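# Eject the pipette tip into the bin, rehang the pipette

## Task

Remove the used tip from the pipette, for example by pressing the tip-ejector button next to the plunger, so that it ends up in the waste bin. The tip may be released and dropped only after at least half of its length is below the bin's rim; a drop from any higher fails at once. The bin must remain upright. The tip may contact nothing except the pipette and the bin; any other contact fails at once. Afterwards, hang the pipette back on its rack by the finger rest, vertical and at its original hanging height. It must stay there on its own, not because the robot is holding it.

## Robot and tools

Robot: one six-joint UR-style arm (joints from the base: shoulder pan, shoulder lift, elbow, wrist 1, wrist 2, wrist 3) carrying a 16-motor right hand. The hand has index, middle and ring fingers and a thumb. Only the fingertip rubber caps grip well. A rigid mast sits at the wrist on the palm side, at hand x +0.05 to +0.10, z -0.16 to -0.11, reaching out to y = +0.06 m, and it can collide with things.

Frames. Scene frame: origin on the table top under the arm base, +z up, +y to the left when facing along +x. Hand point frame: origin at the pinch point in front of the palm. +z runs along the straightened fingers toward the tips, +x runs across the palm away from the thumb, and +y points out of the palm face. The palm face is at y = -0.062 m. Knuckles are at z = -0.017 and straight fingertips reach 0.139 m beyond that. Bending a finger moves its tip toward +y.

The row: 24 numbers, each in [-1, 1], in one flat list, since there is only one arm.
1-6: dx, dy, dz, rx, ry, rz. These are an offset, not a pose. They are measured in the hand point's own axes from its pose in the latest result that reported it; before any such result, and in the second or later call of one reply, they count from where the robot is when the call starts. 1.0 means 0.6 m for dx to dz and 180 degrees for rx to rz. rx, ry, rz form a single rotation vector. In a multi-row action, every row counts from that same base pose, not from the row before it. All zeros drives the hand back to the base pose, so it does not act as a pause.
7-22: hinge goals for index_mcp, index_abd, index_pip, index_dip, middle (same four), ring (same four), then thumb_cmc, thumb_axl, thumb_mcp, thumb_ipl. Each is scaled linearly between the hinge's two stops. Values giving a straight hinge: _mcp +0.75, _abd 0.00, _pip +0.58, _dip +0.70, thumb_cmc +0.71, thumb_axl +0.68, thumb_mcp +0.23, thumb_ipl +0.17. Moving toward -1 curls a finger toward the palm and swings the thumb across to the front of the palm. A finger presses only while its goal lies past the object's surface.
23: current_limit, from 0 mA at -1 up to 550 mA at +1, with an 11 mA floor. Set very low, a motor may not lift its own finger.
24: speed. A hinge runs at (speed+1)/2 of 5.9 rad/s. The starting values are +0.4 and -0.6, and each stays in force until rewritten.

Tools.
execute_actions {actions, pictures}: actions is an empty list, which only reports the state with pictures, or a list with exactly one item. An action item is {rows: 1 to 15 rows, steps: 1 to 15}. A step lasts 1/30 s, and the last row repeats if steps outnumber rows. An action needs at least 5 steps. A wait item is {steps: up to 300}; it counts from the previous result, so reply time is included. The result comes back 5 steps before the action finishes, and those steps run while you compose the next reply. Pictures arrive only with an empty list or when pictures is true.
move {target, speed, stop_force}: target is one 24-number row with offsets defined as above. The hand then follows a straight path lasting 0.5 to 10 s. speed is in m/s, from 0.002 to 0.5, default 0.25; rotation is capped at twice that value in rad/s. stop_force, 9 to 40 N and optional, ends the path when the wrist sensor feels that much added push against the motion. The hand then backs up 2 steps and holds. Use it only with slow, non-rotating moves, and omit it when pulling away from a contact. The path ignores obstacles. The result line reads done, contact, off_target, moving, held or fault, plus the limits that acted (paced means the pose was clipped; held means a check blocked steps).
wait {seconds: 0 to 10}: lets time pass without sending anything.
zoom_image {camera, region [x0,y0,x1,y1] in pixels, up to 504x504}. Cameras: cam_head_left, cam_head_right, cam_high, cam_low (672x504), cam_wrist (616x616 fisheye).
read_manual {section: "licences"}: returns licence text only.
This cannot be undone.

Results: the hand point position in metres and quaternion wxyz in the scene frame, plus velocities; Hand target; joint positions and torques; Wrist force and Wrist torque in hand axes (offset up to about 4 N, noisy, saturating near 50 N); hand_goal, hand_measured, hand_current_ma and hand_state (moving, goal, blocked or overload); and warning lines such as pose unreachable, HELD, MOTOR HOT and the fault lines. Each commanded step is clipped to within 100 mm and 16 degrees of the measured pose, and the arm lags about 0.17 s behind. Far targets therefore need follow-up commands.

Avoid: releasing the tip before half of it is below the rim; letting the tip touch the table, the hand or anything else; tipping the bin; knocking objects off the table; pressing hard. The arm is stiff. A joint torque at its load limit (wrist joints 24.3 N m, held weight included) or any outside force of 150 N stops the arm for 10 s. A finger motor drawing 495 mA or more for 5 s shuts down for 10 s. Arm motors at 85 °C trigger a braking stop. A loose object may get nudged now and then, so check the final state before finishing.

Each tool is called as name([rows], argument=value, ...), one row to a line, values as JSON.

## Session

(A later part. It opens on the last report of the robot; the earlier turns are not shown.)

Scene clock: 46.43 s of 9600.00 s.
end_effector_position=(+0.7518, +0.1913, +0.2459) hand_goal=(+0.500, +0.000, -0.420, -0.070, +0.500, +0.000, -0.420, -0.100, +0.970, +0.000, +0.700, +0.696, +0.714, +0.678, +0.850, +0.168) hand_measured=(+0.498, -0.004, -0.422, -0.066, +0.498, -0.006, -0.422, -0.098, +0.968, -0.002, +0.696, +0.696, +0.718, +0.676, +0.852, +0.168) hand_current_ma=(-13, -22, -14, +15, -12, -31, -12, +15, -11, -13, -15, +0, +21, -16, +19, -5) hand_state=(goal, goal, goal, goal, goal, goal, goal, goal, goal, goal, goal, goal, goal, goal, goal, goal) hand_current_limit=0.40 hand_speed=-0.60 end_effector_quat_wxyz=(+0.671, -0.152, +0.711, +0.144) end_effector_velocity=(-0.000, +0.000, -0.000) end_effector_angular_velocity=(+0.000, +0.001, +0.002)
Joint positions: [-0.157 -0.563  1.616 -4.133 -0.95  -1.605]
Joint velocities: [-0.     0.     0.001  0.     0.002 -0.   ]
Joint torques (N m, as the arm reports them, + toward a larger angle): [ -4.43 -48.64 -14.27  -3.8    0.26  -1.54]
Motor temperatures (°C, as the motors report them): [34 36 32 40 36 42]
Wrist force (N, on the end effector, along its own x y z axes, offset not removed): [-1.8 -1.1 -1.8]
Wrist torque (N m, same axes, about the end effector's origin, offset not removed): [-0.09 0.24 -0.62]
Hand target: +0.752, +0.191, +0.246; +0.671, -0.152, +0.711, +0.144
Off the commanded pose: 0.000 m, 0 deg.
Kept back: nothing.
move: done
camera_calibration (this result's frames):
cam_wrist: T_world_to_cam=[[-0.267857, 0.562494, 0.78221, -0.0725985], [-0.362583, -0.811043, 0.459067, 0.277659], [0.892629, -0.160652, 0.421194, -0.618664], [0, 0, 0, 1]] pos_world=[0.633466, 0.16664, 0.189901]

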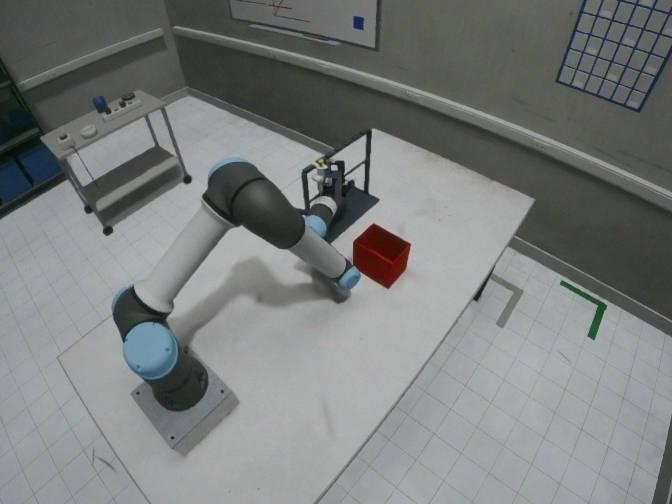

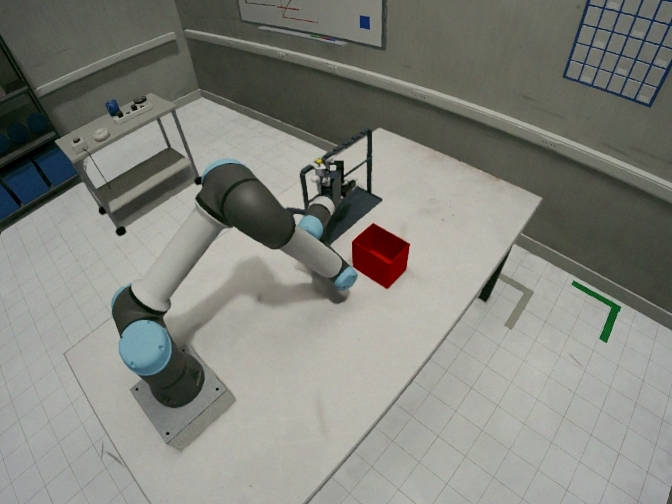

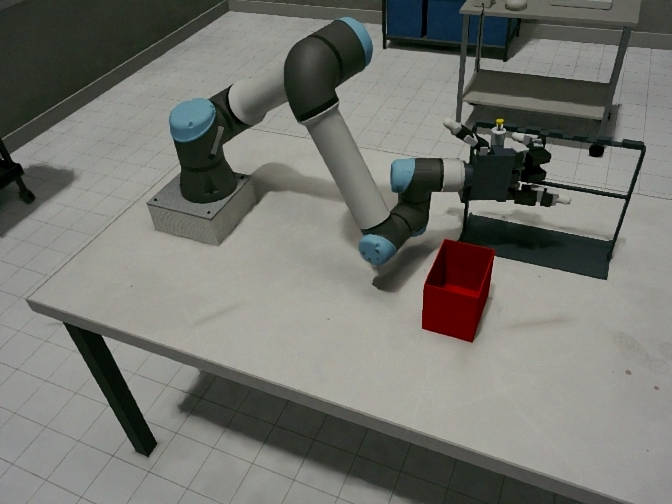

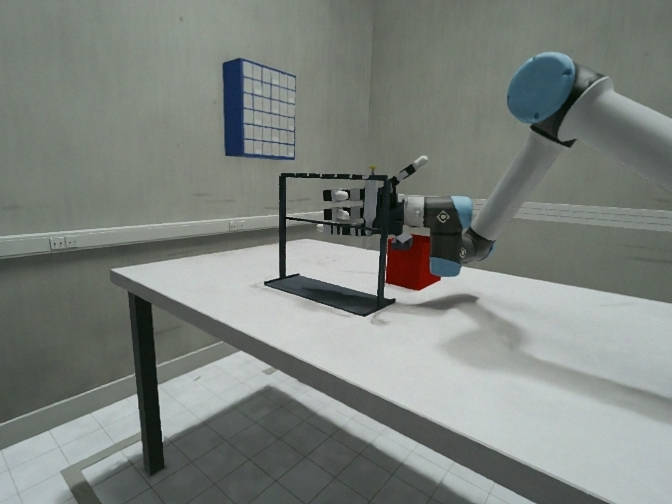

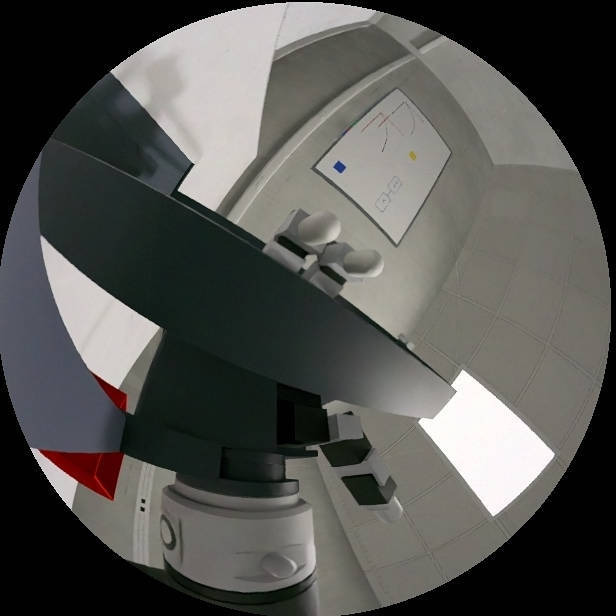

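move(target=[0,-0.185,-0.072,0,0,0, 0.6,0,0.3,0.5, 0.6,0,0.3,0.5, 0.97,0,0.7,0.696, 0.714,0.678,0.85,0.168, 0.4,-0.3], speed=0.06)

zoom_image(camera="cam_low", region=[320, 150, 440, 280])

zoom_image(camera="cam_head_left", region=[290, 140, 420, 290])

Scene clock: 49.07 s of 9600.00 s.
end_effector_position=(+0.7577, +0.0726, +0.2485) hand_goal=(+0.600, +0.000, +0.300, +0.500, +0.600, +0.000, +0.300, +0.500, +0.970, +0.000, +0.700, +0.696, +0.714, +0.678, +0.850, +0.168) hand_measured=(+0.598, -0.004, +0.296, +0.498, +0.598, -0.006, +0.298, +0.498, +0.968, -0.002, +0.696, +0.696, +0.718, +0.676, +0.852, +0.168) hand_current_ma=(-13, -22, -16, -15, -11, -31, -15, -15, -11, -13, -15, +0, +18, -15, +19, -5) hand_state=(goal, goal, goal, goal, goal, goal, goal, goal, goal, goal, goal, goal, goal, goal, goal, goal) hand_current_limit=0.40 hand_speed=-0.30 end_effector_quat_wxyz=(+0.671, -0.152, +0.711, +0.144) end_effector_velocity=(+0.000, -0.002, -0.000) end_effector_angular_velocity=(+0.001, +0.001, -0.002)
Joint positions: [-0.354 -0.552  1.572 -4.09  -0.753 -1.621]
Joint velocities: [-0.003  0.    -0.001  0.002  0.001 -0.   ]
Joint torques (N m, as the arm reports them, + toward a larger angle): [-12.28 -43.59 -19.06  -0.01   1.34  -1.62]
Motor temperatures (°C, as the motors report them): [34 36 32 40 36 42]
Wrist force (N, on the end effector, along its own x y z axes, offset not removed): [0.5 -4.9 0.3]
Wrist torque (N m, same axes, about the end effector's origin, offset not removed): [-0.67 -0.19 -0.19]
Hand target: +0.758, +0.072, +0.249; +0.671, -0.152, +0.711, +0.144
Off the commanded pose: 0.000 m, 0 deg.
Kept back: nothing.
move: done
camera_calibration (this result's frames):
cam_wrist: T_world_to_cam=[[-0.267958, 0.562178, 0.782403, -0.00625774], [-0.362659, -0.811226, 0.458684, 0.18244], [0.892568, -0.160837, 0.421253, -0.644078], [0, 0, 0, 1]] pos_world=[0.63937, 0.0479264, 0.192534]

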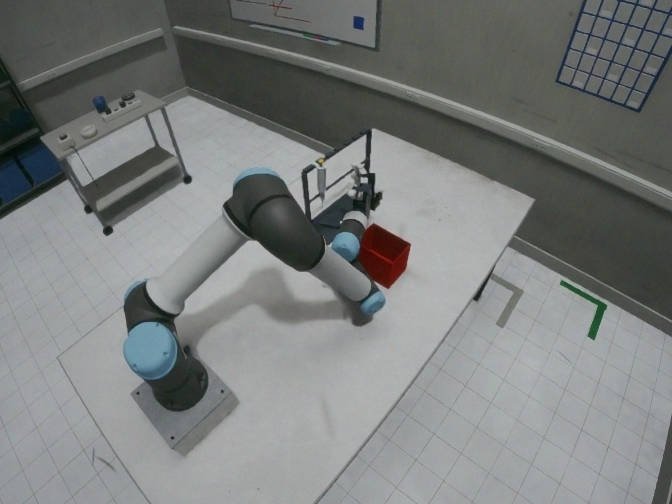

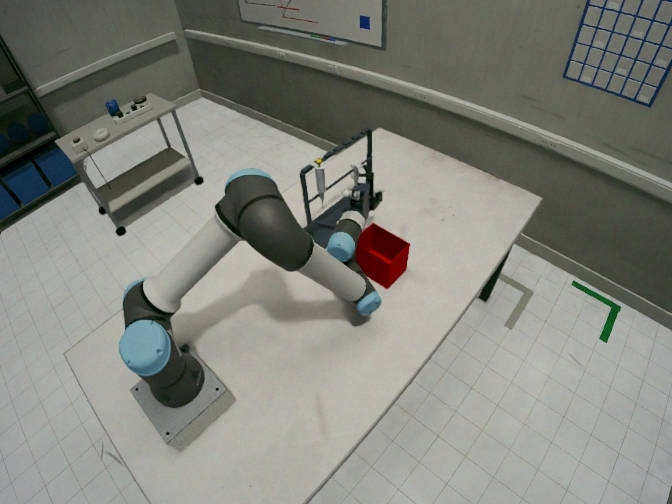

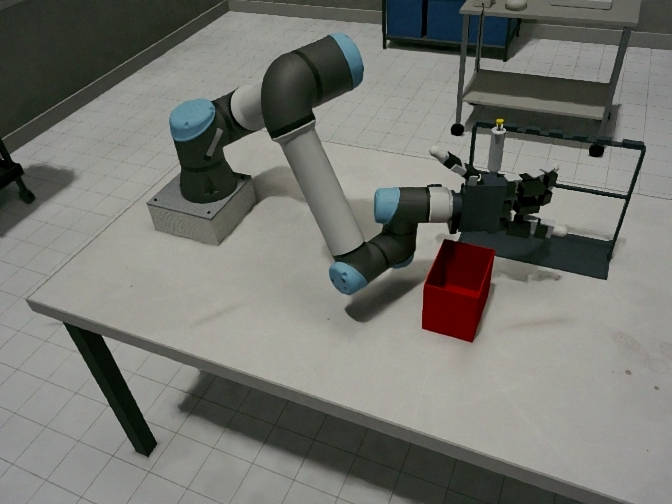

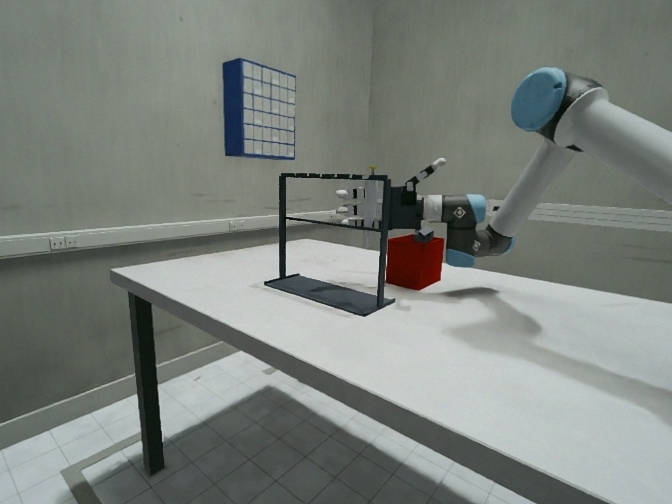

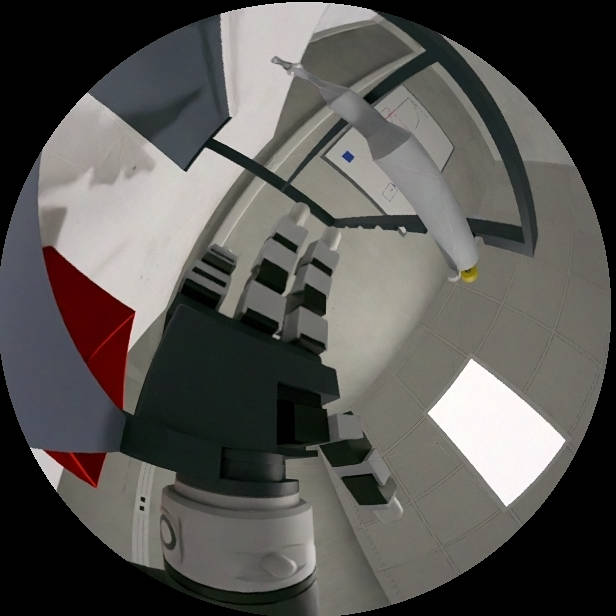

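Region (320, 150, 440, 280) of cam_low's 672x504 image, scaled by 3.877, with more detail than that image has; it fills the left 465 columns of this view, and the rest is white.

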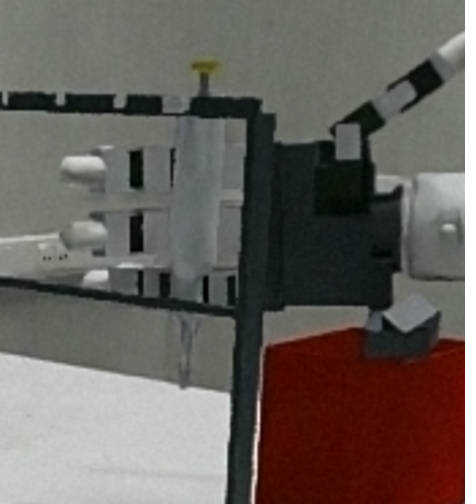

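Region (290, 140, 420, 290) of cam_head_left's 672x504 image, scaled by 3.360, with more detail than that image has; it fills the left 437 columns of this view, and the rest is white.

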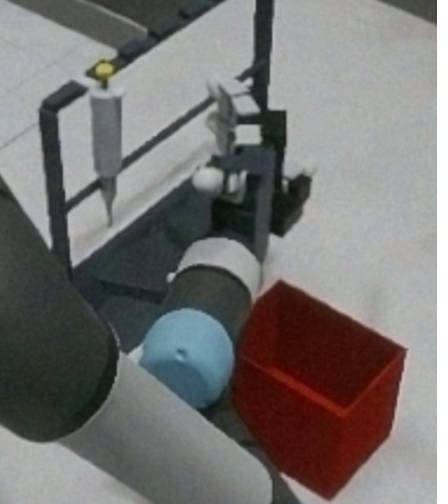

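The pipette hangs free on the rack, the tip is in the bin, and the bin is standing.

finished_scene(scene=2)

The scene is finished: the task was done.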